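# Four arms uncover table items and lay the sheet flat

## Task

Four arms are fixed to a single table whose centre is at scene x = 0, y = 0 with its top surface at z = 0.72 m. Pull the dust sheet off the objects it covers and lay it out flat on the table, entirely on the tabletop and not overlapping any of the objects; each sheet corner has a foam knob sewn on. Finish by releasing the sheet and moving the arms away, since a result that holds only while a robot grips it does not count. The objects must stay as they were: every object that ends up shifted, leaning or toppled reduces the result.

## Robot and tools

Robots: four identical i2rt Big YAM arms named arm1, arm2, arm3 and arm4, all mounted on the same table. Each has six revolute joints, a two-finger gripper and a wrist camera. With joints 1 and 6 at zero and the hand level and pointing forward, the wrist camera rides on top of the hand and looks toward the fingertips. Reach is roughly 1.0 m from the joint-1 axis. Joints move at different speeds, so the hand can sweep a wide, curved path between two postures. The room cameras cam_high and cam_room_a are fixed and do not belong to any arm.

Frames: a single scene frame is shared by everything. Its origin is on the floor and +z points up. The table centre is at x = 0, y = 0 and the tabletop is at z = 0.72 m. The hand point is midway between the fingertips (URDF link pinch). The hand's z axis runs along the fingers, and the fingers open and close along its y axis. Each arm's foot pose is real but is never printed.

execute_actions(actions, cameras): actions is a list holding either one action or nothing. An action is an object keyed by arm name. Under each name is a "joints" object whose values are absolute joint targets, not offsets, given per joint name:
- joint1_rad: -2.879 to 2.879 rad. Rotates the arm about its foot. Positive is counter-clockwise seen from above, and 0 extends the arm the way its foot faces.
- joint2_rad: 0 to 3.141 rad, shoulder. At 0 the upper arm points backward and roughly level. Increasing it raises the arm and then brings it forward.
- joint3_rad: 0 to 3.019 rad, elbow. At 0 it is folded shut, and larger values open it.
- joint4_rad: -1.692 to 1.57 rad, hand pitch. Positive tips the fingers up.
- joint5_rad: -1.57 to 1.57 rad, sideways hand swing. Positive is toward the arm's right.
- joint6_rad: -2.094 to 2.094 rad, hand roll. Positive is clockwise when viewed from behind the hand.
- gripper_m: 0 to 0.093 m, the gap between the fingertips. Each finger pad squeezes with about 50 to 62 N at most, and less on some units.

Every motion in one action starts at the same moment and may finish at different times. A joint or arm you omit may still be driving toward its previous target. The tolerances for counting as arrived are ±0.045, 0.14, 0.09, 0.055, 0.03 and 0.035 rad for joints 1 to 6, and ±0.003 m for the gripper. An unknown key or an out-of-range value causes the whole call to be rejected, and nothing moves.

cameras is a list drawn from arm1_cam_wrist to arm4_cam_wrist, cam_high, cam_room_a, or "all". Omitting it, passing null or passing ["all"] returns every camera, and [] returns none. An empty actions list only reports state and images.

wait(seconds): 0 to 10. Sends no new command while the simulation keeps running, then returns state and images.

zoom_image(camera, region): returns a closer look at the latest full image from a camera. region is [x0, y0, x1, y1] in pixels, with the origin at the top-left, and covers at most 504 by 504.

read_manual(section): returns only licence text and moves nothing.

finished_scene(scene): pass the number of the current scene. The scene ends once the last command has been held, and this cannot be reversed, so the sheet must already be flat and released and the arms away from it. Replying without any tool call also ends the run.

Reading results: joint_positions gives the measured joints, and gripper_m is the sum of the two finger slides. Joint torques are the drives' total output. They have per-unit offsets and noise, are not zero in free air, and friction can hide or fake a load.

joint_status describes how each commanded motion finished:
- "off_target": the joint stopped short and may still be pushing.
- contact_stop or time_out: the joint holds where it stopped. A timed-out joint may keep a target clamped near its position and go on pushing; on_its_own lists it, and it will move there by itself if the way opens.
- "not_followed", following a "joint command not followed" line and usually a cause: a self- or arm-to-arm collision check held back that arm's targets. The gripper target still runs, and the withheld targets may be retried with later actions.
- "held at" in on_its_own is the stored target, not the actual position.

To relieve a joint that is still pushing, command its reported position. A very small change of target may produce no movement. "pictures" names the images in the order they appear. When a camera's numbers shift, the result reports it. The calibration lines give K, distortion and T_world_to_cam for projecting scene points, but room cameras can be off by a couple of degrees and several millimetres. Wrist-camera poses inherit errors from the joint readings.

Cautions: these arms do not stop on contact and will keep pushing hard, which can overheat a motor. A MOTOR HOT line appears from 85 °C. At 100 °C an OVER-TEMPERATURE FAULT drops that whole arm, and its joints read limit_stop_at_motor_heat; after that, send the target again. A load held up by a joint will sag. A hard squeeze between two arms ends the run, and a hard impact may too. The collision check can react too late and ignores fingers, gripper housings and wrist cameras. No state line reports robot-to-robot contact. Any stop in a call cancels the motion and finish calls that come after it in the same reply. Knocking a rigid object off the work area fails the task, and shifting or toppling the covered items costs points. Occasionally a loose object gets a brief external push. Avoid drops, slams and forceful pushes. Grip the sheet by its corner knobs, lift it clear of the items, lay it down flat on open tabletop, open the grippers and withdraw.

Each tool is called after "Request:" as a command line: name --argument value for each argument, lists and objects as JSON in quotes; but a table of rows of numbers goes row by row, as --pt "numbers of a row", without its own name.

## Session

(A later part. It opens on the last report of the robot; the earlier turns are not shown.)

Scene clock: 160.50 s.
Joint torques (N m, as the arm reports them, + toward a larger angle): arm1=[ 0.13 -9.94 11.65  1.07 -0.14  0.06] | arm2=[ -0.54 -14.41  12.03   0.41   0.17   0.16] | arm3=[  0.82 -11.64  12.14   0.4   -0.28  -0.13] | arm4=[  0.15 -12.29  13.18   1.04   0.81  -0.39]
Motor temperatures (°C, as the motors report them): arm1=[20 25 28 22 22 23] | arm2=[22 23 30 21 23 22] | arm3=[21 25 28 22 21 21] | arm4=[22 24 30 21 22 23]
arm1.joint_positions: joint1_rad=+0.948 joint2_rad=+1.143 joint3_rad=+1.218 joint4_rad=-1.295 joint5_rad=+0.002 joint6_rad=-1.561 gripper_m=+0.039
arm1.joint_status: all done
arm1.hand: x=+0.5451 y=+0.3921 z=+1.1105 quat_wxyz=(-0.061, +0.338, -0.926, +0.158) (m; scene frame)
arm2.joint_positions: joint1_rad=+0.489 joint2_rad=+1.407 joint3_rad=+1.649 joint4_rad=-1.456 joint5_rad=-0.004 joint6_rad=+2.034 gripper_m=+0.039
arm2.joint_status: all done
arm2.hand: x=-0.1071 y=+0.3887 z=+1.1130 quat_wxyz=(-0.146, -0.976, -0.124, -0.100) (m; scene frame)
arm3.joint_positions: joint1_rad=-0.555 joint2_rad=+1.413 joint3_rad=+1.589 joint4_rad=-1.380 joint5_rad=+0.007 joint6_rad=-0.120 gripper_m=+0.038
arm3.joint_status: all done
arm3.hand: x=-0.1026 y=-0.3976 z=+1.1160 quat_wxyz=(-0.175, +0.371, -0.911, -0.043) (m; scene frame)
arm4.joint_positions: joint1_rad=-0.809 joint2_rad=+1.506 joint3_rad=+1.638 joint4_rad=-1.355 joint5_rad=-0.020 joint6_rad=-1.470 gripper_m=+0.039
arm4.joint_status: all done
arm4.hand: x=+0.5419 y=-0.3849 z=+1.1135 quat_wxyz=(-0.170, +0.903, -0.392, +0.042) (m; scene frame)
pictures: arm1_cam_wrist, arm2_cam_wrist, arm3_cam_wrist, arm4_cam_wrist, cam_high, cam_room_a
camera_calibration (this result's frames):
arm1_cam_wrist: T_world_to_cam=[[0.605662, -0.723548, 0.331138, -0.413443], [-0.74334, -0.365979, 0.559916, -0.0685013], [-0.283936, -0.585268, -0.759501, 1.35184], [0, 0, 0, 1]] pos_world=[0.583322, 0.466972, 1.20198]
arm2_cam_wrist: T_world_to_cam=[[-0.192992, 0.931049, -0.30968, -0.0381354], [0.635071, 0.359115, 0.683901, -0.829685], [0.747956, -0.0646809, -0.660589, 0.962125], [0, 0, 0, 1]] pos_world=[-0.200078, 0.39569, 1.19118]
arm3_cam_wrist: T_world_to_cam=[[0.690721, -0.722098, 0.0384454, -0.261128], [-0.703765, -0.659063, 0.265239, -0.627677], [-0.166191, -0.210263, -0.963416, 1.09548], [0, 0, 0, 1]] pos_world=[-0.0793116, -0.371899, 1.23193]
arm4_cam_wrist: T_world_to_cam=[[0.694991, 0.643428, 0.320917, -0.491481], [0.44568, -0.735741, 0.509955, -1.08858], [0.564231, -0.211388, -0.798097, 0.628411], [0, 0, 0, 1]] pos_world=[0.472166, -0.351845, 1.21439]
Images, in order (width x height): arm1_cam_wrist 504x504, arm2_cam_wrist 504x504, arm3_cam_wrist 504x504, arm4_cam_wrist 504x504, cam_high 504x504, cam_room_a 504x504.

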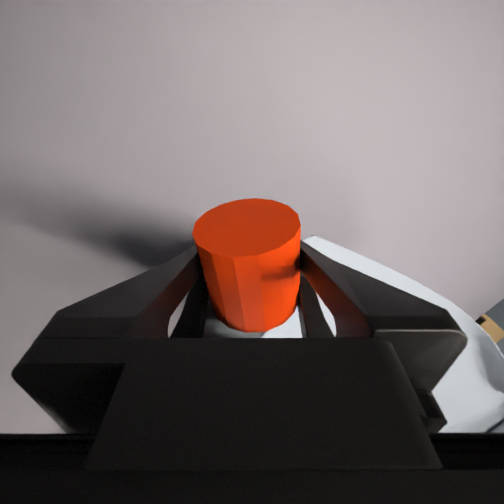

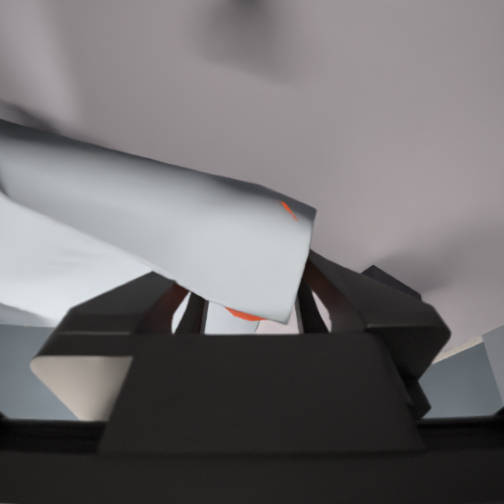

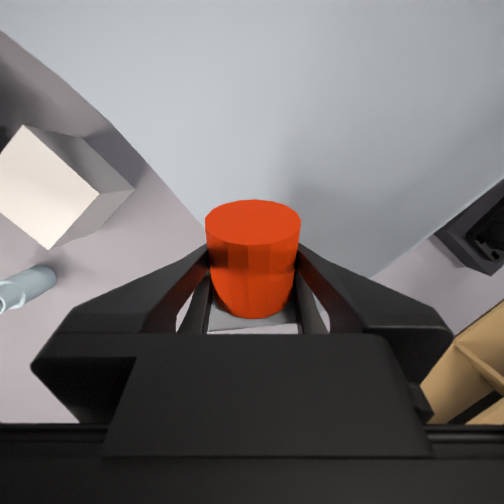

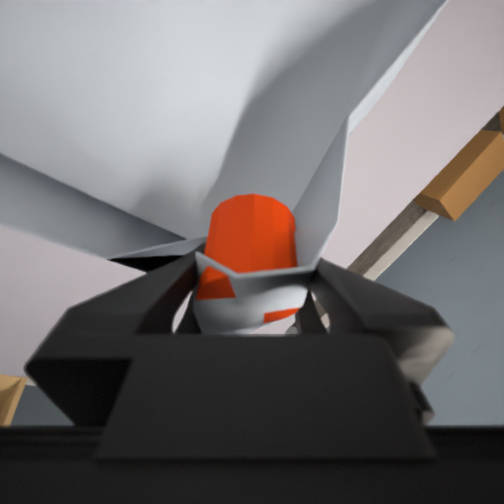

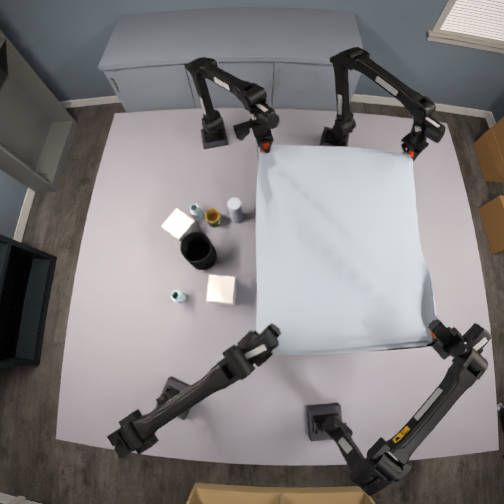

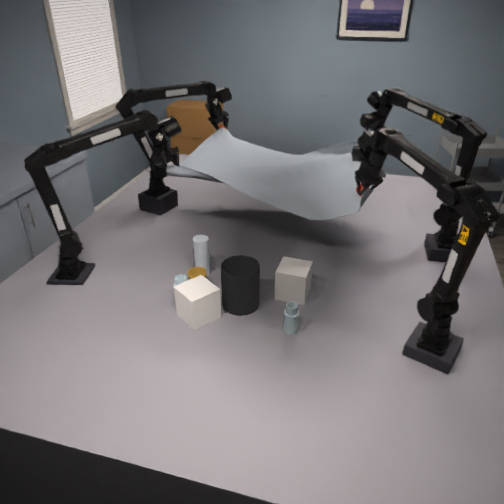

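Request:
execute_actions --actions '[{"arm1":{"joints":{"joint1_rad":1.17,"joint2_rad":1.628,"joint3_rad":1.3,"joint4_rad":-1.2,"joint6_rad":-1.35}},"arm2":{"joints":{"joint1_rad":0.595,"joint2_rad":1.745,"joint3_rad":1.62,"joint4_rad":-1.44,"joint6_rad":2.08}},"arm3":{"joints":{"joint1_rad":-0.637,"joint2_rad":1.8,"joint3_rad":1.645,"joint4_rad":-1.38,"joint6_rad":-0.22}},"arm4":{"joints":{"joint1_rad":-1.2,"joint2_rad":1.92,"joint3_rad":1.575,"joint4_rad":-1.19,"joint5_rad":-1.0,"joint6_rad":-1.57}}}]' --cameras '["cam_high","arm4_cam_wrist"]'

Request:
execute_actions --actions '[{"arm1":{"joints":{"joint2_rad":1.9,"joint3_rad":1.088,"joint4_rad":-0.74}},"arm2":{"joints":{"joint2_rad":1.91,"joint3_rad":1.345,"joint4_rad":-1.005}},"arm3":{"joints":{"joint2_rad":1.985,"joint3_rad":1.39,"joint4_rad":-0.96}},"arm4":{"joints":{"joint2_rad":2.165,"joint3_rad":1.455,"joint4_rad":-0.82}}}]'

Scene clock: 178.30 s.
Joint torques (N m, as the arm reports them, + toward a larger angle): arm1=[  0.91 -17.58   9.56   0.94  -0.59   0.  ] | arm2=[ -1.35 -18.32   7.81  -0.91   0.32   0.25] | arm3=[  0.5  -15.56   8.95  -0.37  -0.22  -0.11] | arm4=[ -0.69 -18.17   9.59   1.1   -0.57  -0.31]
Motor temperatures (°C, as the motors report them): arm1=[20 25 31 22 23 23] | arm2=[22 24 30 21 23 22] | arm3=[21 26 30 22 21 21] | arm4=[22 24 32 21 22 23]
arm1.joint_positions: joint1_rad=+1.156 joint2_rad=+1.635 joint3_rad=+1.257 joint4_rad=-1.219 joint5_rad=+0.011 joint6_rad=-1.357 gripper_m=+0.039
arm1.joint_status: all done
arm1.hand: x=+0.6555 y=+0.4092 z=+0.9268 quat_wxyz=(+0.011, +0.345, -0.938, -0.013) (m; scene frame)
arm2.joint_positions: joint1_rad=+0.613 joint2_rad=+1.741 joint3_rad=+1.625 joint4_rad=-1.411 joint5_rad=-0.008 joint6_rad=+2.058 gripper_m=+0.039
arm2.joint_status: all done
arm2.hand: x=-0.0199 y=+0.3918 z=+0.9388 quat_wxyz=(-0.014, -0.984, -0.175, -0.016) (m; scene frame)
arm3.joint_positions: joint1_rad=-0.645 joint2_rad=+1.796 joint3_rad=+1.634 joint4_rad=-1.368 joint5_rad=+0.006 joint6_rad=-0.220 gripper_m=+0.038
arm3.joint_status: all done
arm3.hand: x=-0.0223 y=-0.3996 z=+0.9404 quat_wxyz=(-0.018, +0.382, -0.924, +0.002) (m; scene frame)
arm4.joint_positions: joint1_rad=-1.179 joint2_rad=+1.950 joint3_rad=+1.540 joint4_rad=-1.214 joint5_rad=-1.003 joint6_rad=-1.551 gripper_m=+0.039
arm4.joint_status: all done
arm4.hand: x=+0.6316 y=-0.3923 z=+0.9202 quat_wxyz=(-0.227, +0.737, -0.472, -0.427) (m; scene frame)
pictures: arm4_cam_wrist, cam_high
camera_calibration (this result's frames):
arm4_cam_wrist: T_world_to_cam=[[0.880471, 0.468122, -0.0750432, -0.308582], [0.411019, -0.832589, -0.371295, -0.240643], [-0.236292, 0.29607, -0.925477, 1.24382], [0, 0, 0, 1]] pos_world=[0.664509, -0.424159, 1.03862]
Images, in order (width x height): arm4_cam_wrist 504x504, cam_high 504x504.

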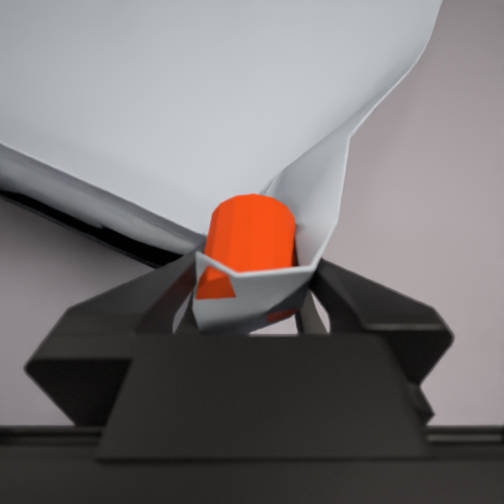

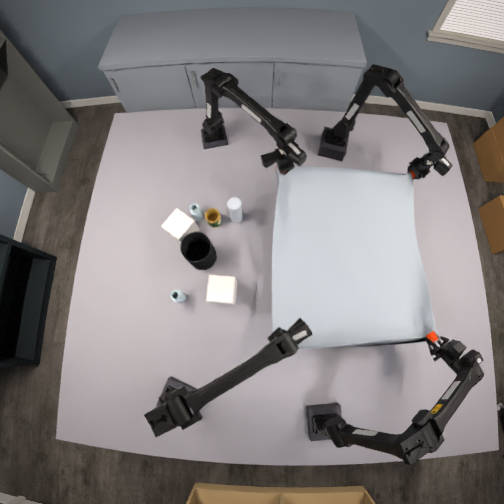

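Scene clock: 179.47 s.
Joint torques (N m, as the arm reports them, + toward a larger angle): arm1=[  1.09 -17.89   5.25   1.28  -0.44   0.01] | arm2=[ -1.49 -19.71   6.    -0.16   0.3    0.2 ] | arm3=[  0.62 -14.5    6.61   0.09  -0.32  -0.01] | arm4=[ -0.2  -18.65   7.7    1.11  -0.42  -0.31]
Motor temperatures (°C, as the motors report them): arm1=[20 25 30 22 23 23] | arm2=[22 24 30 21 22 22] | arm3=[21 26 30 22 21 21] | arm4=[22 24 32 21 22 23]
arm1.joint_positions: joint1_rad=+1.156 joint2_rad=+1.896 joint3_rad=+1.080 joint4_rad=-0.766 joint5_rad=+0.008 joint6_rad=-1.355 gripper_m=+0.039
arm1.joint_status: all done
arm1.hand: x=+0.6582 y=+0.4094 z=+0.7528 quat_wxyz=(+0.006, +0.345, -0.939, -0.008) (m; scene frame)
arm2.joint_positions: joint1_rad=+0.613 joint2_rad=+1.901 joint3_rad=+1.357 joint4_rad=-1.000 joint5_rad=-0.008 joint6_rad=+2.063 gripper_m=+0.039
arm2.joint_status: all done
arm2.hand: x=-0.0206 y=+0.3923 z=+0.7599 quat_wxyz=(-0.008, -0.985, -0.172, -0.011) (m; scene frame)
arm3.joint_positions: joint1_rad=-0.645 joint2_rad=+1.970 joint3_rad=+1.395 joint4_rad=-0.964 joint5_rad=+0.007 joint6_rad=-0.223 gripper_m=+0.038
arm3.joint_status: all done
arm3.hand: x=-0.0226 y=-0.4007 z=+0.7623 quat_wxyz=(-0.013, +0.384, -0.923, +0.003) (m; scene frame)
arm4.joint_positions: joint1_rad=-1.181 joint2_rad=+2.196 joint3_rad=+1.428 joint4_rad=-0.844 joint5_rad=-1.007 joint6_rad=-1.551 gripper_m=+0.039
arm4.joint_status: all done
arm4.hand: x=+0.6319 y=-0.3921 z=+0.7481 quat_wxyz=(-0.233, +0.737, -0.470, -0.425) (m; scene frame)
pictures: arm1_cam_wrist, arm2_cam_wrist, arm3_cam_wrist, arm4_cam_wrist, cam_high, cam_room_a
camera_calibration (this result's frames):
arm1_cam_wrist: T_world_to_cam=[[0.645658, -0.763282, -0.0229578, -0.0944587], [-0.599916, -0.52561, 0.603187, 0.160585], [-0.472469, -0.37568, -0.797269, 1.18913], [0, 0, 0, 1]] pos_world=[0.719151, 0.459038, 0.849024]
arm2_cam_wrist: T_world_to_cam=[[-0.320622, 0.946958, -0.02172, -0.361812], [0.751103, 0.268147, 0.603276, -0.545009], [0.577102, 0.17711, -0.797236, 0.669873], [0, 0, 0, 1]] pos_world=[-0.0932319, 0.370122, 0.854979]
arm3_cam_wrist: T_world_to_cam=[[0.70456, -0.70963, 0.0045258, -0.273881], [-0.585545, -0.577735, 0.568647, -0.675565], [-0.400914, -0.403296, -0.822569, 0.577415], [0, 0, 0, 1]] pos_world=[0.0288856, -0.351782, 0.860361]
arm4_cam_wrist: T_world_to_cam=[[0.882186, 0.46668, -0.0629053, -0.332606], [0.412524, -0.830318, -0.374693, -0.30203], [-0.227093, 0.304599, -0.925012, 1.08172], [0, 0, 0, 1]] pos_world=[0.663667, -0.425052, 0.866513]
Images, in order (width x height): arm1_cam_wrist 504x504, arm2_cam_wrist 504x504, arm3_cam_wrist 504x504, arm4_cam_wrist 504x504, cam_high 504x504, cam_room_a 504x504.

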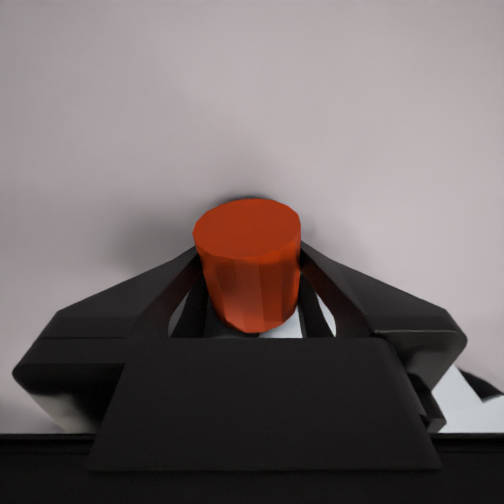

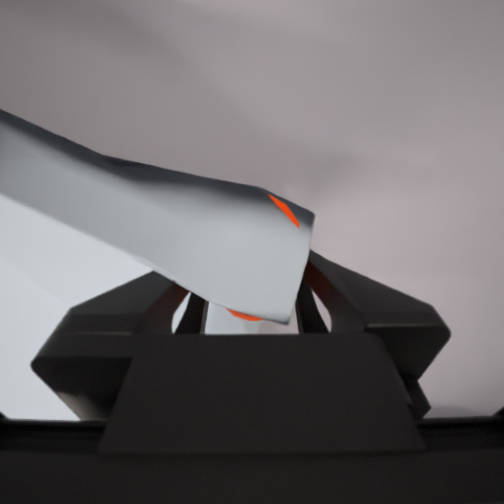

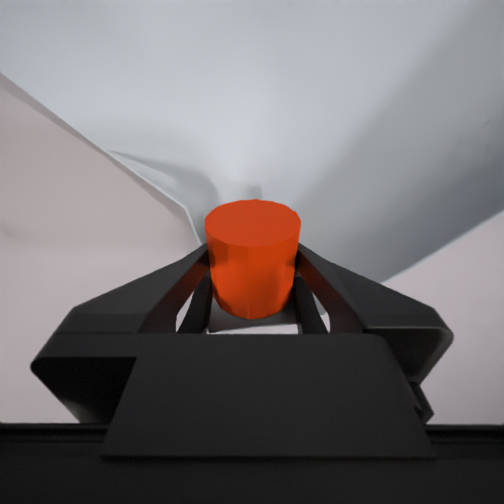

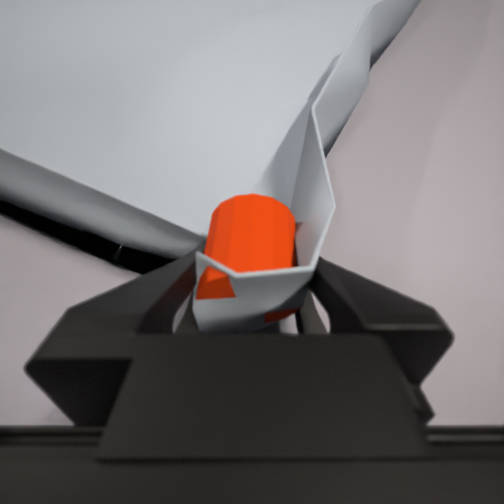

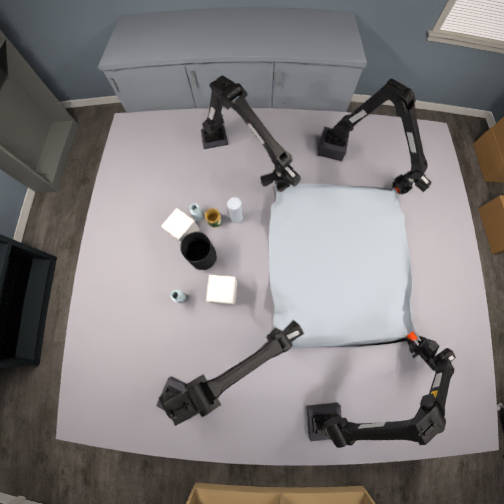

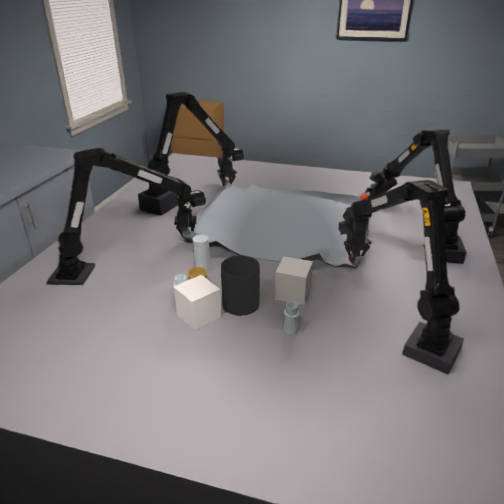

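Release and back off (arm4 retreats sideways).

Request:
execute_actions --actions '[{"arm1":{"joints":{"gripper_m":0.085}},"arm2":{"joints":{"gripper_m":0.085}},"arm3":{"joints":{"gripper_m":0.085}},"arm4":{"joints":{"gripper_m":0.09}}}]' --cameras '[]'

Request:
execute_actions --actions '[{"arm1":{"joints":{"joint2_rad":1.0}},"arm2":{"joints":{"joint2_rad":1.0}},"arm3":{"joints":{"joint2_rad":1.0}},"arm4":{"joints":{"joint1_rad":-1.4,"joint2_rad":1.9}}}]' --cameras '["cam_high","cam_room_a"]'

Request:
zoom_image --camera "cam_high" --region '[240, 160, 450, 380]'

Scene clock: 185.67 s.
Joint torques (N m, as the arm reports them, + toward a larger angle): arm1=[  0.54 -17.4    5.21   0.67  -0.12  -0.04] | arm2=[ -0.92 -18.87   6.05  -0.16   0.12   0.2 ] | arm3=[  0.36 -15.66   6.41   0.06  -0.18  -0.05] | arm4=[ -0.49 -19.39   7.61   0.69  -0.67  -0.25]
Motor temperatures (°C, as the motors report them): arm1=[20 25 29 22 23 23] | arm2=[22 24 29 21 22 22] | arm3=[21 26 29 22 21 21] | arm4=[22 25 30 21 22 23]
arm1.joint_positions: joint1_rad=+1.165 joint2_rad=+1.896 joint3_rad=+1.080 joint4_rad=-0.751 joint5_rad=+0.002 joint6_rad=-1.355 gripper_m=+0.085
arm1.joint_status: all done
arm1.hand: x=+0.6642 y=+0.4109 z=+0.7528 quat_wxyz=(+0.000, +0.349, -0.937, -0.003) (m; scene frame)
arm2.joint_positions: joint1_rad=+0.606 joint2_rad=+1.901 joint3_rad=+1.357 joint4_rad=-1.000 joint5_rad=-0.003 joint6_rad=+2.065 gripper_m=+0.085
arm2.joint_status: all done
arm2.hand: x=-0.0238 y=+0.3889 z=+0.7597 quat_wxyz=(-0.009, -0.986, -0.168, -0.009) (m; scene frame)
arm3.joint_positions: joint1_rad=-0.645 joint2_rad=+1.970 joint3_rad=+1.395 joint4_rad=-0.964 joint5_rad=+0.003 joint6_rad=-0.223 gripper_m=+0.085
arm3.joint_status: all done
arm3.hand: x=-0.0229 y=-0.4001 z=+0.7623 quat_wxyz=(-0.013, +0.384, -0.923, +0.001) (m; scene frame)
arm4.joint_positions: joint1_rad=-1.184 joint2_rad=+2.196 joint3_rad=+1.428 joint4_rad=-0.831 joint5_rad=-1.002 joint6_rad=-1.556 gripper_m=+0.090
arm4.joint_status: all done
arm4.hand: x=+0.6349 y=-0.3928 z=+0.7473 quat_wxyz=(-0.238, +0.740, -0.467, -0.420) (m; scene frame)
pictures: none
No camera images: the call's "cameras" was empty. Leave "cameras" out to get every camera's image.

Scene clock: 187.37 s.
Joint torques (N m, as the arm reports them, + toward a larger angle): arm1=[ 0.62 -6.52  9.14  2.05 -0.07  0.06] | arm2=[-0.56 -5.68  9.08  1.04  0.09  0.12] | arm3=[ 0.09 -3.46  9.9   1.7  -0.14 -0.05] | arm4=[  1.8  -14.86   9.12   0.95  -0.7   -0.22]
Motor temperatures (°C, as the motors report them): arm1=[20 25 29 22 23 23] | arm2=[22 24 29 21 22 22] | arm3=[21 26 29 22 21 21] | arm4=[22 25 30 21 22 23]
arm1.joint_positions: joint1_rad=+1.165 joint2_rad=+0.990 joint3_rad=+1.080 joint4_rad=-0.748 joint5_rad=+0.002 joint6_rad=-1.355 gripper_m=+0.085
arm1.joint_status: all done
arm1.hand: x=+0.6465 y=+0.4210 z=+1.1781 quat_wxyz=(-0.238, +0.312, -0.844, +0.367) (m; scene frame)
arm2.joint_positions: joint1_rad=+0.606 joint2_rad=+0.998 joint3_rad=+1.342 joint4_rad=-1.000 joint5_rad=-0.002 joint6_rad=+2.065 gripper_m=+0.085
arm2.joint_status: all done
arm2.hand: x=-0.1078 y=+0.4654 z=+1.2011 quat_wxyz=(-0.347, -0.884, -0.151, -0.272) (m; scene frame)
arm3.joint_positions: joint1_rad=-0.645 joint2_rad=+0.994 joint3_rad=+1.378 joint4_rad=-0.964 joint5_rad=+0.003 joint6_rad=-0.223 gripper_m=+0.085
arm3.joint_status: all done
arm3.hand: x=-0.1293 y=-0.4657 z=+1.2568 quat_wxyz=(-0.466, +0.338, -0.814, -0.078) (m; scene frame)
arm4.joint_positions: joint1_rad=-1.410 joint2_rad=+1.887 joint3_rad=+1.431 joint4_rad=-0.828 joint5_rad=-1.000 joint6_rad=-1.557 gripper_m=+0.090
arm4.joint_status: all done
arm4.hand: x=+0.7362 y=-0.4963 z=+0.9218 quat_wxyz=(-0.390, +0.723, -0.484, -0.302) (m; scene frame)
pictures: cam_high, cam_room_a
Images, in order (width x height): cam_high 504x504, cam_room_a 504x504.

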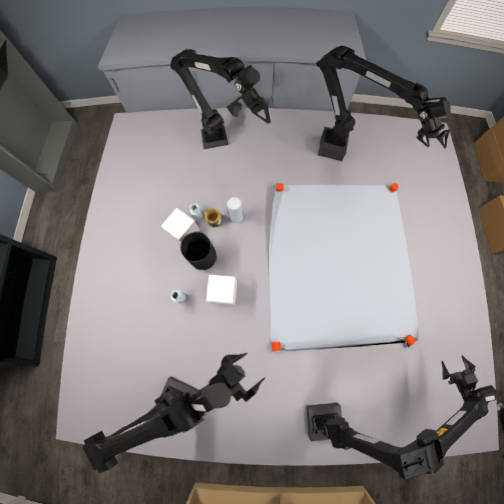

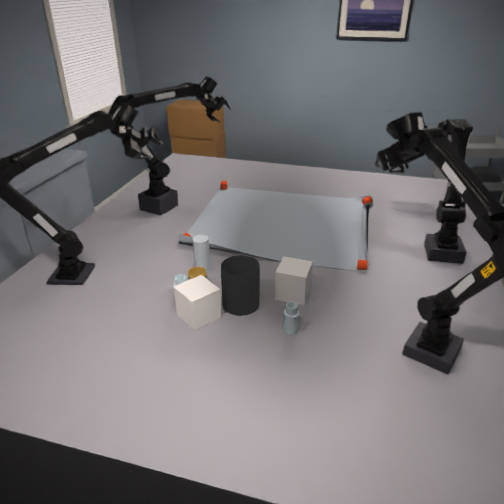

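Region (240, 160, 450, 380) of cam_high's 504x504 image, scaled by 2.291, with more detail than that image has; it fills the left 481 columns of this view, and the rest is white.

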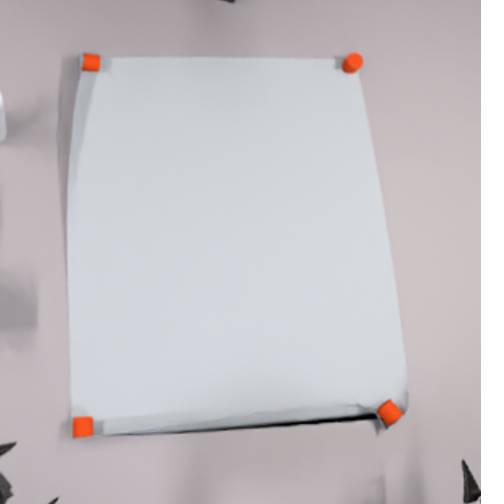

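Request:
execute_actions --actions '[{"arm2":{"joints":{"joint1_rad":0.599,"joint2_rad":1.785,"joint3_rad":1.51,"joint4_rad":-1.265,"joint6_rad":-0.76}},"arm3":{"joints":{"joint1_rad":-0.665,"joint2_rad":1.83,"joint3_rad":1.5,"joint4_rad":-1.205,"joint6_rad":-1.03}},"arm4":{"joints":{"joint1_rad":-0.945,"joint2_rad":1.95,"joint3_rad":1.66,"joint4_rad":-1.235,"joint5_rad":0,"joint6_rad":-1.65}}}]' --cameras '["arm2_cam_wrist","arm3_cam_wrist","arm4_cam_wrist"]'

Scene clock: 202.63 s.
Joint torques (N m, as the arm reports them, + toward a larger angle): arm1=[-0.1  -6.48  9.16  1.98 -0.11  0.05] | arm2=[ -0.26 -18.96   9.35  -0.17  -0.03  -0.12] | arm3=[ -1.62 -15.83   8.62  -0.87  -0.16  -0.17] | arm4=[  0.88 -17.25  10.09   0.08  -0.03  -0.23]
Motor temperatures (°C, as the motors report them): arm1=[20 25 30 22 23 23] | arm2=[21 24 29 21 22 22] | arm3=[21 26 29 22 21 21] | arm4=[22 25 30 21 22 23]
arm1.joint_positions: joint1_rad=+1.165 joint2_rad=+0.990 joint3_rad=+1.080 joint4_rad=-0.748 joint5_rad=+0.002 joint6_rad=-1.355 gripper_m=+0.085
arm1.joint_status: not commanded
arm1.hand: x=+0.6465 y=+0.4210 z=+1.1781 quat_wxyz=(-0.238, +0.312, -0.844, +0.367) (m; scene frame)
arm2.joint_positions: joint1_rad=+0.606 joint2_rad=+1.783 joint3_rad=+1.489 joint4_rad=-1.257 joint5_rad=-0.002 joint6_rad=-0.744 gripper_m=+0.085
arm2.joint_status: all done
arm2.hand: x=-0.0266 y=+0.3914 z=+0.8666 quat_wxyz=(-0.008, +0.002, -1.000, +0.006) (m; scene frame)
arm3.joint_positions: joint1_rad=-0.648 joint2_rad=+1.833 joint3_rad=+1.486 joint4_rad=-1.192 joint5_rad=+0.003 joint6_rad=-1.021 gripper_m=+0.085
arm3.joint_status: all done
arm3.hand: x=-0.0279 y=-0.4048 z=+0.8659 quat_wxyz=(-0.012, +0.711, -0.703, +0.006) (m; scene frame)
arm4.joint_positions: joint1_rad=-0.944 joint2_rad=+1.955 joint3_rad=+1.623 joint4_rad=-1.226 joint5_rad=-0.002 joint6_rad=-1.637 gripper_m=+0.090
arm4.joint_status: all done
arm4.hand: x=+0.6424 y=-0.3946 z=+0.8674 quat_wxyz=(-0.009, +0.923, -0.385, +0.000) (m; scene frame)
pictures: arm2_cam_wrist, arm3_cam_wrist, arm4_cam_wrist
camera_calibration (this result's frames):
arm2_cam_wrist: T_world_to_cam=[[-0.0146046, -0.999857, 0.00855463, 0.38329], [-0.81826, 0.0168682, 0.5746, -0.523283], [-0.574662, 0.00139187, -0.81839, 0.815072], [0, 0, 0, 1]] pos_world=[0.0458074, 0.390927, 0.964446]
arm3_cam_wrist: T_world_to_cam=[[0.99988, 0.00597508, 0.0143003, 0.015907], [-0.00343245, -0.814408, 0.580282, -0.829615], [0.0151135, -0.580262, -0.81429, 0.591647], [0, 0, 0, 1]] pos_world=[-0.0276945, -0.33243, 0.962956]
arm4_cam_wrist: T_world_to_cam=[[0.707821, 0.706382, -0.00358794, -0.178049], [0.575588, -0.573801, 0.582624, -1.09762], [0.409496, -0.414459, -0.812734, 0.405123], [0, 0, 0, 1]] pos_world=[0.591909, -0.33614, 0.968119]
Images, in order (width x height): arm2_cam_wrist 504x504, arm3_cam_wrist 504x504, arm4_cam_wrist 504x504.

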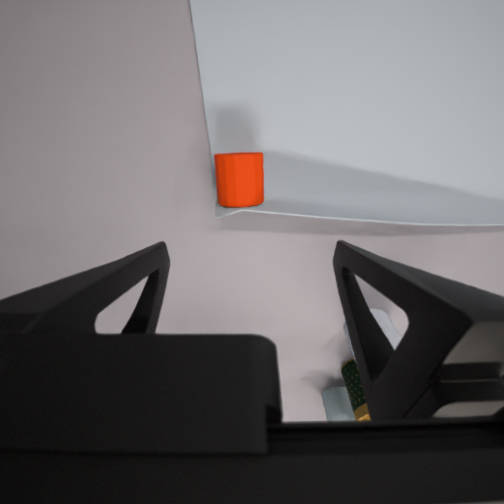

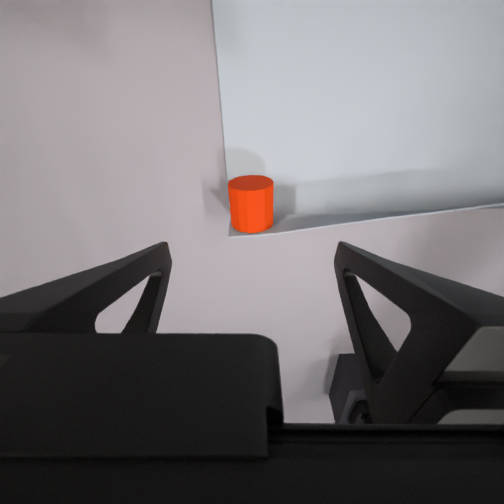

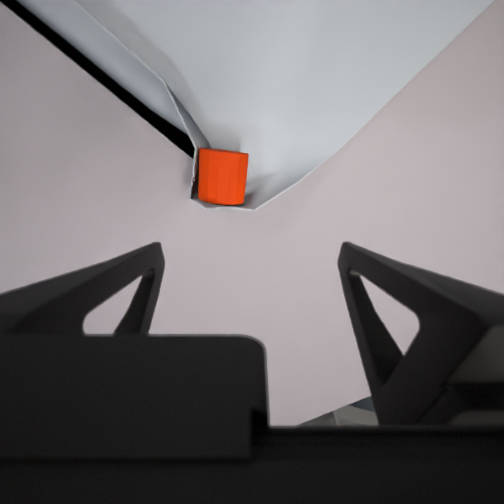

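Request:
execute_actions --actions '[]'

Scene clock: 217.30 s.
Joint torques (N m, as the arm reports them, + toward a larger angle): arm1=[ 0.7  -6.7   9.2   1.99 -0.08  0.05] | arm2=[ -0.24 -19.02   9.33  -0.16  -0.03  -0.11] | arm3=[ -1.96 -15.89   8.98  -0.64  -0.17  -0.21] | arm4=[  0.98 -17.05  10.04   0.01  -0.06  -0.24]
Motor temperatures (°C, as the motors report them): arm1=[20 25 30 22 23 23] | arm2=[21 24 29 21 22 22] | arm3=[21 26 29 22 21 21] | arm4=[22 25 31 21 22 23]
arm1.joint_positions: joint1_rad=+1.165 joint2_rad=+0.990 joint3_rad=+1.080 joint4_rad=-0.748 joint5_rad=+0.002 joint6_rad=-1.355 gripper_m=+0.085
arm1.joint_status: not commanded
arm1.hand: x=+0.6465 y=+0.4210 z=+1.1781 quat_wxyz=(-0.238, +0.312, -0.844, +0.367) (m; scene frame)
arm2.joint_positions: joint1_rad=+0.606 joint2_rad=+1.783 joint3_rad=+1.489 joint4_rad=-1.257 joint5_rad=-0.002 joint6_rad=-0.744 gripper_m=+0.085
arm2.joint_status: all done
arm2.hand: x=-0.0266 y=+0.3914 z=+0.8666 quat_wxyz=(-0.008, +0.003, -1.000, +0.006) (m; scene frame)
arm3.joint_positions: joint1_rad=-0.648 joint2_rad=+1.833 joint3_rad=+1.486 joint4_rad=-1.192 joint5_rad=+0.003 joint6_rad=-1.021 gripper_m=+0.085
arm3.joint_status: all done
arm3.hand: x=-0.0279 y=-0.4048 z=+0.8659 quat_wxyz=(-0.012, +0.711, -0.703, +0.006) (m; scene frame)
arm4.joint_positions: joint1_rad=-0.944 joint2_rad=+1.955 joint3_rad=+1.623 joint4_rad=-1.226 joint5_rad=-0.002 joint6_rad=-1.637 gripper_m=+0.090
arm4.joint_status: all done
arm4.hand: x=+0.6424 y=-0.3946 z=+0.8674 quat_wxyz=(-0.009, +0.923, -0.385, +0.000) (m; scene frame)
pictures: arm1_cam_wrist, arm2_cam_wrist, arm3_cam_wrist, arm4_cam_wrist, cam_high, cam_room_a
camera_calibration (this result's frames):
arm1_cam_wrist: T_world_to_cam=[[0.352297, -0.539516, 0.764729, -0.900745], [-0.93157, -0.280561, 0.231222, 0.452559], [0.0898056, -0.793856, -0.601437, 1.10887], [0, 0, 0, 1]] pos_world=[0.639337, 0.521285, 1.2511]
arm2_cam_wrist: T_world_to_cam=[[-0.0142232, -0.999862, 0.00856065, 0.383297], [-0.818264, 0.0165596, 0.574604, -0.523165], [-0.574666, 0.00116781, -0.818387, 0.815157], [0, 0, 0, 1]] pos_world=[0.045808, 0.390955, 0.964445]
arm3_cam_wrist: T_world_to_cam=[[0.99988, 0.00597508, 0.0143003, 0.015907], [-0.00343245, -0.814408, 0.580282, -0.829615], [0.0151135, -0.580262, -0.81429, 0.591647], [0, 0, 0, 1]] pos_world=[-0.0276945, -0.33243, 0.962956]
arm4_cam_wrist: T_world_to_cam=[[0.707821, 0.706382, -0.00358794, -0.178049], [0.575588, -0.573801, 0.582624, -1.09762], [0.409496, -0.414459, -0.812734, 0.405123], [0, 0, 0, 1]] pos_world=[0.591909, -0.33614, 0.968119]
Images, in order (width x height): arm1_cam_wrist 504x504, arm2_cam_wrist 504x504, arm3_cam_wrist 504x504, arm4_cam_wrist 504x504, cam_high 504x504, cam_room_a 504x504.

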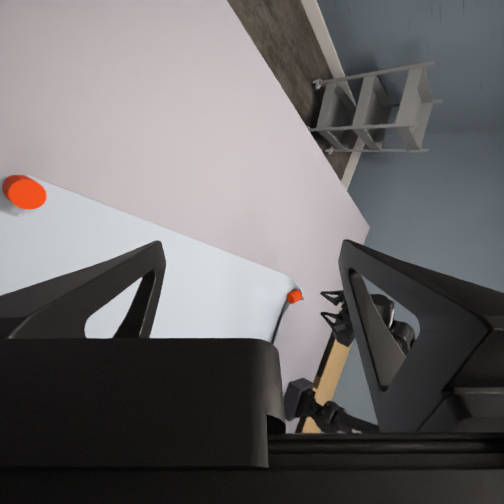

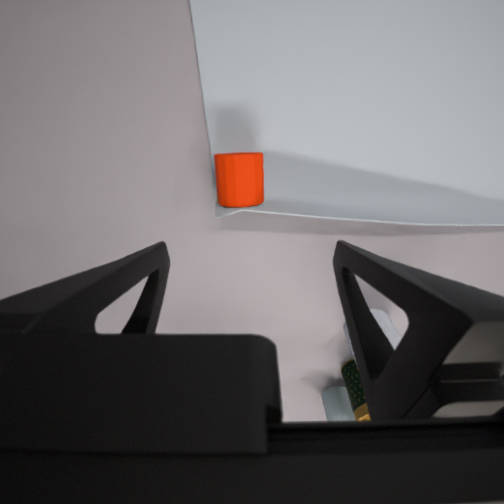

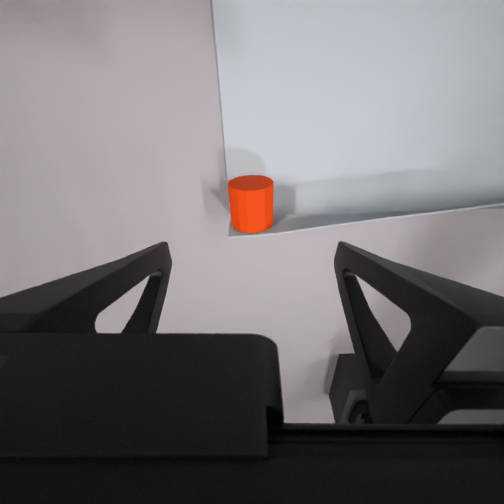

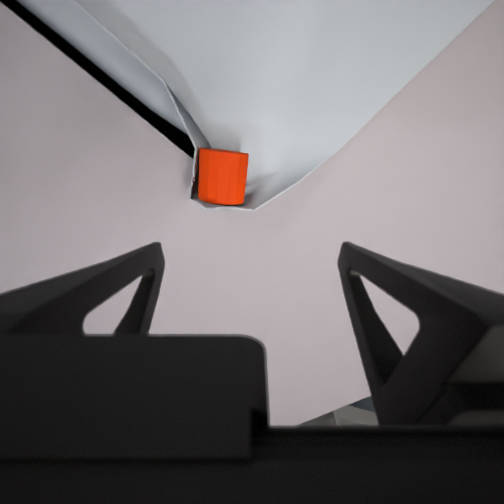

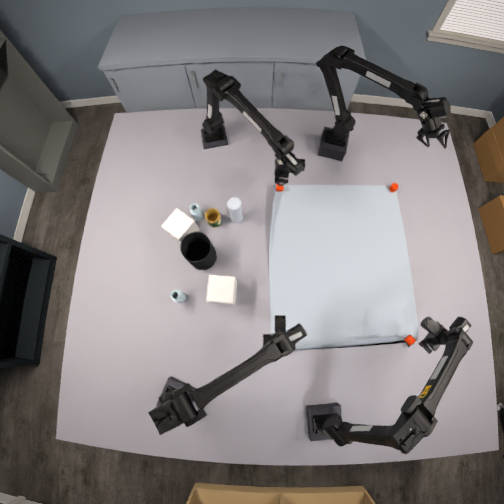

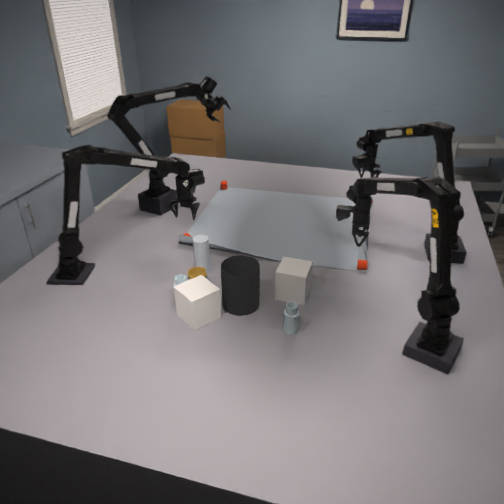

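Request:
execute_actions --actions '[{"arm2":{"joints":{"joint1_rad":0.615,"joint2_rad":1.897,"joint3_rad":1.312,"joint4_rad":-0.986}},"arm3":{"joints":{"joint1_rad":-0.708,"joint2_rad":1.964,"joint3_rad":1.328,"joint4_rad":-0.935,"joint6_rad":-1.07}},"arm4":{"joints":{"joint1_rad":-0.95,"joint2_rad":2.056,"joint3_rad":1.44,"joint4_rad":-0.955}}}]' --cameras '["arm2_cam_wrist","arm3_cam_wrist","arm4_cam_wrist"]'

Scene clock: 232.23 s.
Joint torques (N m, as the arm reports them, + toward a larger angle): arm1=[ 0.42 -6.83  9.18  1.93 -0.08  0.06] | arm2=[  1.49 -19.97   6.91   0.36  -0.16  -0.09] | arm3=[ -0.15 -16.21   7.49   0.44  -0.17  -0.24] | arm4=[  0.81 -17.91   7.1    0.69  -0.06  -0.25]
Motor temperatures (°C, as the motors report them): arm1=[20 25 30 22 23 23] | arm2=[21 24 29 21 22 22] | arm3=[21 27 29 22 21 21] | arm4=[22 25 31 21 22 23]
arm1.joint_positions: joint1_rad=+1.165 joint2_rad=+0.990 joint3_rad=+1.080 joint4_rad=-0.748 joint5_rad=+0.002 joint6_rad=-1.355 gripper_m=+0.085
arm1.joint_status: not commanded
arm1.hand: x=+0.6465 y=+0.4210 z=+1.1781 quat_wxyz=(-0.238, +0.312, -0.844, +0.367) (m; scene frame)
arm2.joint_positions: joint1_rad=+0.607 joint2_rad=+1.898 joint3_rad=+1.310 joint4_rad=-0.995 joint5_rad=+0.001 joint6_rad=-0.746 gripper_m=+0.085
arm2.joint_status: all done
arm2.hand: x=-0.0384 y=+0.4020 z=+0.7462 quat_wxyz=(+0.005, +0.004, -1.000, -0.004) (m; scene frame)
arm3.joint_positions: joint1_rad=-0.705 joint2_rad=+1.962 joint3_rad=+1.319 joint4_rad=-0.949 joint5_rad=+0.002 joint6_rad=-1.061 gripper_m=+0.085
arm3.joint_status: all done
arm3.hand: x=-0.0327 y=-0.4434 z=+0.7432 quat_wxyz=(+0.013, +0.706, -0.708, -0.001) (m; scene frame)
arm4.joint_positions: joint1_rad=-0.944 joint2_rad=+2.073 joint3_rad=+1.427 joint4_rad=-0.966 joint5_rad=-0.002 joint6_rad=-1.637 gripper_m=+0.090
arm4.joint_status: all done
arm4.hand: x=+0.6176 y=-0.4152 z=+0.7358 quat_wxyz=(+0.015, +0.923, -0.385, -0.012) (m; scene frame)
pictures: arm2_cam_wrist, arm3_cam_wrist, arm4_cam_wrist
camera_calibration (this result's frames):
arm2_cam_wrist: T_world_to_cam=[[-0.0115871, -0.999884, -0.00984508, 0.408572], [-0.802914, 0.0034353, 0.596085, -0.473891], [-0.595982, 0.0148116, -0.802861, 0.691972], [0, 0, 0, 1]] pos_world=[0.0366438, 0.399904, 0.842059]
arm3_cam_wrist: T_world_to_cam=[[0.999452, -0.0104317, -0.0314117, 0.0494157], [0.0105546, -0.79904, 0.601185, -0.798128], [-0.0313706, -0.601187, -0.798493, 0.446856], [0, 0, 0, 1]] pos_world=[-0.0269466, -0.368577, 0.838186]
arm4_cam_wrist: T_world_to_cam=[[0.706099, 0.705765, -0.0576108, -0.105856], [0.599616, -0.552651, 0.578825, -1.02175], [0.376676, -0.443252, -0.813414, 0.30856], [0, 0, 0, 1]] pos_world=[0.571175, -0.353191, 0.836302]
Images, in order (width x height): arm2_cam_wrist 504x504, arm3_cam_wrist 504x504, arm4_cam_wrist 504x504.

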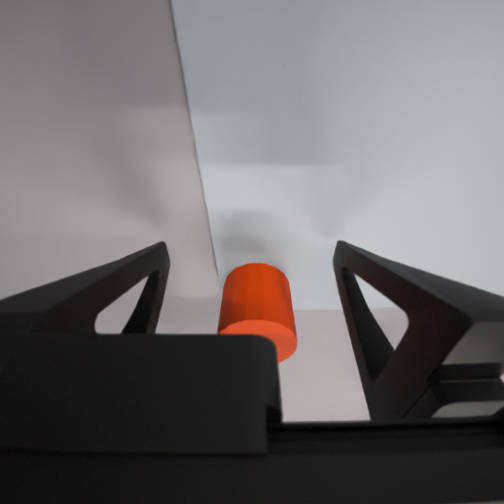

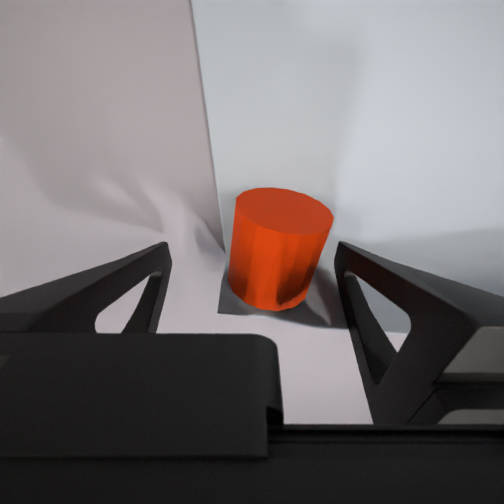

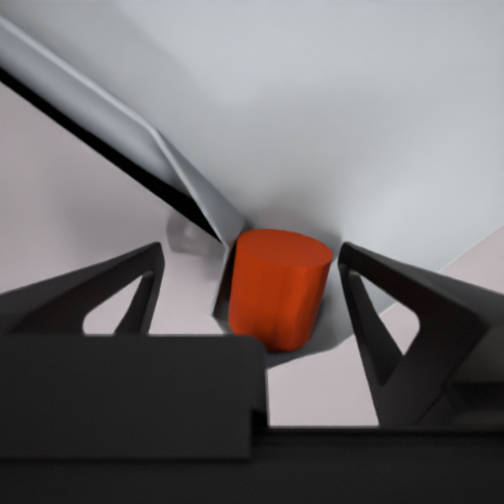

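Request:
execute_actions --actions '[{"arm2":{"joints":{"joint2_rad":1.5,"joint3_rad":1.5,"joint4_rad":-1.4}},"arm3":{"joints":{"joint2_rad":1.75,"joint3_rad":1.5,"joint4_rad":-1.3}},"arm4":{"joints":{"joint2_rad":1.95,"joint3_rad":1.6,"joint4_rad":-1.22}}}]' --cameras '["arm3_cam_wrist","arm4_cam_wrist","cam_high","cam_room_a"]'

Scene clock: 240.17 s.
Joint torques (N m, as the arm reports them, + toward a larger angle): arm1=[ 0.4  -6.7   9.09  2.01 -0.07  0.04] | arm2=[  1.07 -15.3    9.59   0.02  -0.16  -0.08] | arm3=[ -0.42 -13.51   8.42  -0.4   -0.18  -0.2 ] | arm4=[  0.57 -16.05   9.53  -0.01  -0.06  -0.24]
Motor temperatures (°C, as the motors report them): arm1=[20 25 30 22 23 23] | arm2=[21 24 29 21 22 22] | arm3=[21 27 28 22 21 21] | arm4=[22 25 30 21 22 23]
arm1.joint_positions: joint1_rad=+1.165 joint2_rad=+0.990 joint3_rad=+1.080 joint4_rad=-0.748 joint5_rad=+0.002 joint6_rad=-1.355 gripper_m=+0.085
arm1.joint_status: not commanded
arm1.hand: x=+0.6465 y=+0.4210 z=+1.1781 quat_wxyz=(-0.238, +0.312, -0.844, +0.367) (m; scene frame)
arm2.joint_positions: joint1_rad=+0.607 joint2_rad=+1.505 joint3_rad=+1.484 joint4_rad=-1.392 joint5_rad=+0.001 joint6_rad=-0.746 gripper_m=+0.085
arm2.joint_status: all done
arm2.hand: x=-0.0659 y=+0.4271 z=+0.9985 quat_wxyz=(-0.057, +0.004, -0.997, +0.053) (m; scene frame)
arm3.joint_positions: joint1_rad=-0.705 joint2_rad=+1.744 joint3_rad=+1.493 joint4_rad=-1.286 joint5_rad=+0.002 joint6_rad=-1.061 gripper_m=+0.085
arm3.joint_status: all done
arm3.hand: x=-0.0298 y=-0.4411 z=+0.9142 quat_wxyz=(-0.012, +0.706, -0.708, +0.007) (m; scene frame)
arm4.joint_positions: joint1_rad=-0.944 joint2_rad=+1.946 joint3_rad=+1.569 joint4_rad=-1.210 joint5_rad=-0.002 joint6_rad=-1.638 gripper_m=+0.090
arm4.joint_status: all done
arm4.hand: x=+0.6300 y=-0.4053 z=+0.8530 quat_wxyz=(+0.005, +0.923, -0.385, -0.006) (m; scene frame)
pictures: arm3_cam_wrist, arm4_cam_wrist, cam_high, cam_room_a
camera_calibration (this result's frames):
arm3_cam_wrist: T_world_to_cam=[[0.999835, -0.00964812, 0.0153656, 0.00948875], [-0.0167727, -0.814443, 0.580001, -0.887343], [0.00691847, -0.580163, -0.814471, 0.609893], [0, 0, 0, 1]] pos_world=[-0.0285898, -0.368761, 1.01125]
arm4_cam_wrist: T_world_to_cam=[[0.70675, 0.706662, -0.0336624, -0.135329], [0.589222, -0.561625, 0.580858, -1.09038], [0.391565, -0.430355, -0.813309, 0.399376], [0, 0, 0, 1]] pos_world=[0.581735, -0.344877, 0.953614]
Images, in order (width x height): arm3_cam_wrist 504x504, arm4_cam_wrist 504x504, cam_high 504x504, cam_room_a 504x504.

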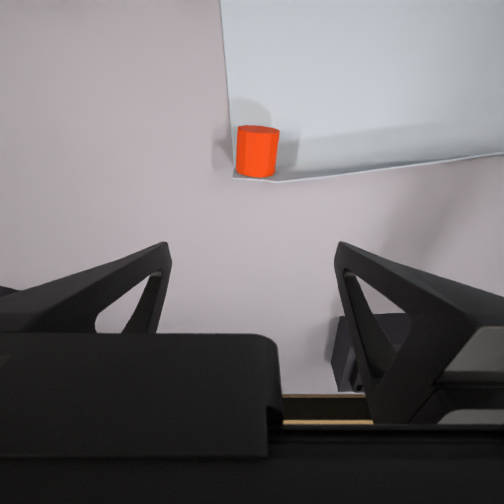

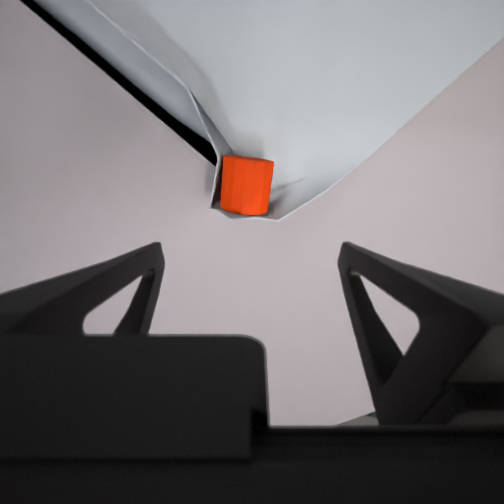

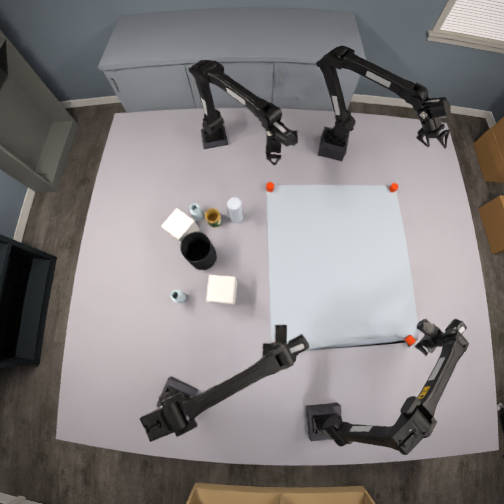

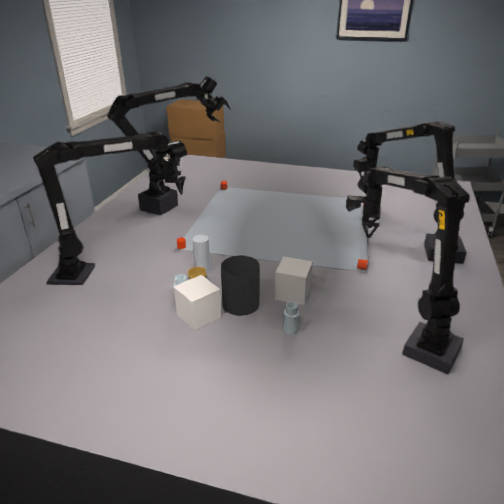

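Request:
execute_actions --actions '[{"arm2":{"joints":{"joint2_rad":0.9,"joint3_rad":1.0,"joint4_rad":-1.0}},"arm4":{"joints":{"joint6_rad":-0.85}}}]' --cameras '[]'

Request:
execute_actions --actions '[{"arm3":{"joints":{"joint2_rad":1.987,"joint3_rad":1.355,"joint4_rad":-0.915}},"arm4":{"joints":{"joint1_rad":-0.93,"joint2_rad":2.055,"joint3_rad":1.46,"joint4_rad":-0.935}}}]' --cameras '["arm3_cam_wrist","arm4_cam_wrist"]'

Scene clock: 251.70 s.
Joint torques (N m, as the arm reports them, + toward a larger angle): arm1=[ 0.51 -6.43  9.03  2.06 -0.11  0.03] | arm2=[ 1.05 -3.98  8.18  1.5  -0.14 -0.05] | arm3=[ -0.35 -13.9    8.59  -0.84  -0.26  -0.19] | arm4=[  0.44 -15.85   9.55   0.13  -0.02   0.07]
Motor temperatures (°C, as the motors report them): arm1=[20 25 30 22 23 23] | arm2=[21 24 29 21 22 22] | arm3=[21 27 29 22 21 21] | arm4=[22 25 31 21 22 23]
arm1.joint_positions: joint1_rad=+1.165 joint2_rad=+0.990 joint3_rad=+1.080 joint4_rad=-0.748 joint5_rad=+0.002 joint6_rad=-1.355 gripper_m=+0.085
arm1.joint_status: not commanded
arm1.hand: x=+0.6465 y=+0.4210 z=+1.1781 quat_wxyz=(-0.238, +0.312, -0.844, +0.367) (m; scene frame)
arm2.joint_positions: joint1_rad=+0.607 joint2_rad=+0.892 joint3_rad=+1.013 joint4_rad=-1.014 joint5_rad=+0.001 joint6_rad=-0.746 gripper_m=+0.085
arm2.joint_status: all done
arm2.hand: x=-0.1510 y=+0.5044 z=+1.0590 quat_wxyz=(-0.244, +0.004, -0.943, +0.225) (m; scene frame)
arm3.joint_positions: joint1_rad=-0.705 joint2_rad=+1.744 joint3_rad=+1.493 joint4_rad=-1.286 joint5_rad=+0.002 joint6_rad=-1.061 gripper_m=+0.085
arm3.joint_status: not commanded
arm3.hand: x=-0.0298 y=-0.4411 z=+0.9142 quat_wxyz=(-0.012, +0.706, -0.708, +0.007) (m; scene frame)
arm4.joint_positions: joint1_rad=-0.944 joint2_rad=+1.946 joint3_rad=+1.569 joint4_rad=-1.210 joint5_rad=-0.002 joint6_rad=-0.864 gripper_m=+0.090
arm4.joint_status: all done
arm4.hand: x=+0.6300 y=-0.4053 z=+0.8530 quat_wxyz=(+0.007, +0.709, -0.705, -0.004) (m; scene frame)
pictures: none
No camera images: the call's "cameras" was empty. Leave "cameras" out to get every camera's image.

Scene clock: 252.87 s.
Joint torques (N m, as the arm reports them, + toward a larger angle): arm1=[ 0.16 -6.86  9.09  2.03 -0.08  0.01] | arm2=[ 1.09 -4.03  8.21  1.52 -0.15 -0.04] | arm3=[ -1.67 -16.2    7.13   0.42  -0.23  -0.22] | arm4=[  2.35 -18.41   7.42   0.78  -0.03   0.04]
Motor temperatures (°C, as the motors report them): arm1=[20 25 30 22 23 23] | arm2=[21 24 29 21 22 22] | arm3=[21 27 28 22 21 21] | arm4=[22 25 31 21 22 23]
arm1.joint_positions: joint1_rad=+1.165 joint2_rad=+0.990 joint3_rad=+1.080 joint4_rad=-0.748 joint5_rad=+0.002 joint6_rad=-1.355 gripper_m=+0.085
arm1.joint_status: not commanded
arm1.hand: x=+0.6465 y=+0.4210 z=+1.1781 quat_wxyz=(-0.238, +0.312, -0.844, +0.367) (m; scene frame)
arm2.joint_positions: joint1_rad=+0.607 joint2_rad=+0.892 joint3_rad=+1.013 joint4_rad=-1.014 joint5_rad=+0.001 joint6_rad=-0.746 gripper_m=+0.085
arm2.joint_status: not commanded
arm2.hand: x=-0.1510 y=+0.5044 z=+1.0590 quat_wxyz=(-0.244, +0.004, -0.943, +0.225) (m; scene frame)
arm3.joint_positions: joint1_rad=-0.703 joint2_rad=+1.974 joint3_rad=+1.351 joint4_rad=-0.929 joint5_rad=+0.003 joint6_rad=-1.062 gripper_m=+0.085
arm3.joint_status: all done
arm3.hand: x=-0.0173 y=-0.4340 z=+0.7463 quat_wxyz=(-0.005, +0.707, -0.707, +0.005) (m; scene frame)
arm4.joint_positions: joint1_rad=-0.944 joint2_rad=+2.076 joint3_rad=+1.447 joint4_rad=-0.947 joint5_rad=-0.002 joint6_rad=-0.863 gripper_m=+0.090
arm4.joint_status: all done
arm4.hand: x=+0.6280 y=-0.4063 z=+0.7399 quat_wxyz=(+0.001, +0.709, -0.705, -0.004) (m; scene frame)
pictures: arm3_cam_wrist, arm4_cam_wrist
camera_calibration (this result's frames):
arm3_cam_wrist: T_world_to_cam=[[0.99997, -0.00735267, 0.00260358, 0.0101399], [-0.0074828, -0.810058, 0.586302, -0.786554], [-0.00220183, -0.586304, -0.810088, 0.471063], [0, 0, 0, 1]] pos_world=[-0.014988, -0.360894, 0.842734]
arm4_cam_wrist: T_world_to_cam=[[0.999586, 0.0107953, -0.0266606, -0.608791], [0.0243426, -0.811252, 0.58419, -0.773216], [-0.015322, -0.584597, -0.811179, 0.499073], [0, 0, 0, 1]] pos_world=[0.635008, -0.328944, 0.840312]
Images, in order (width x height): arm3_cam_wrist 504x504, arm4_cam_wrist 504x504.

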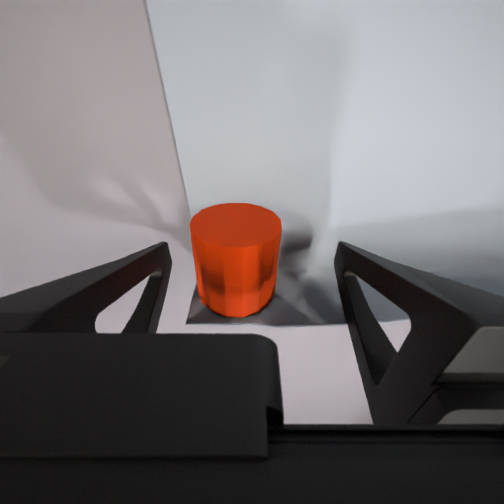

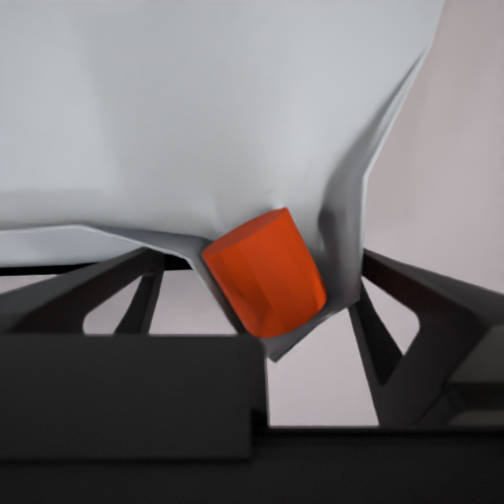

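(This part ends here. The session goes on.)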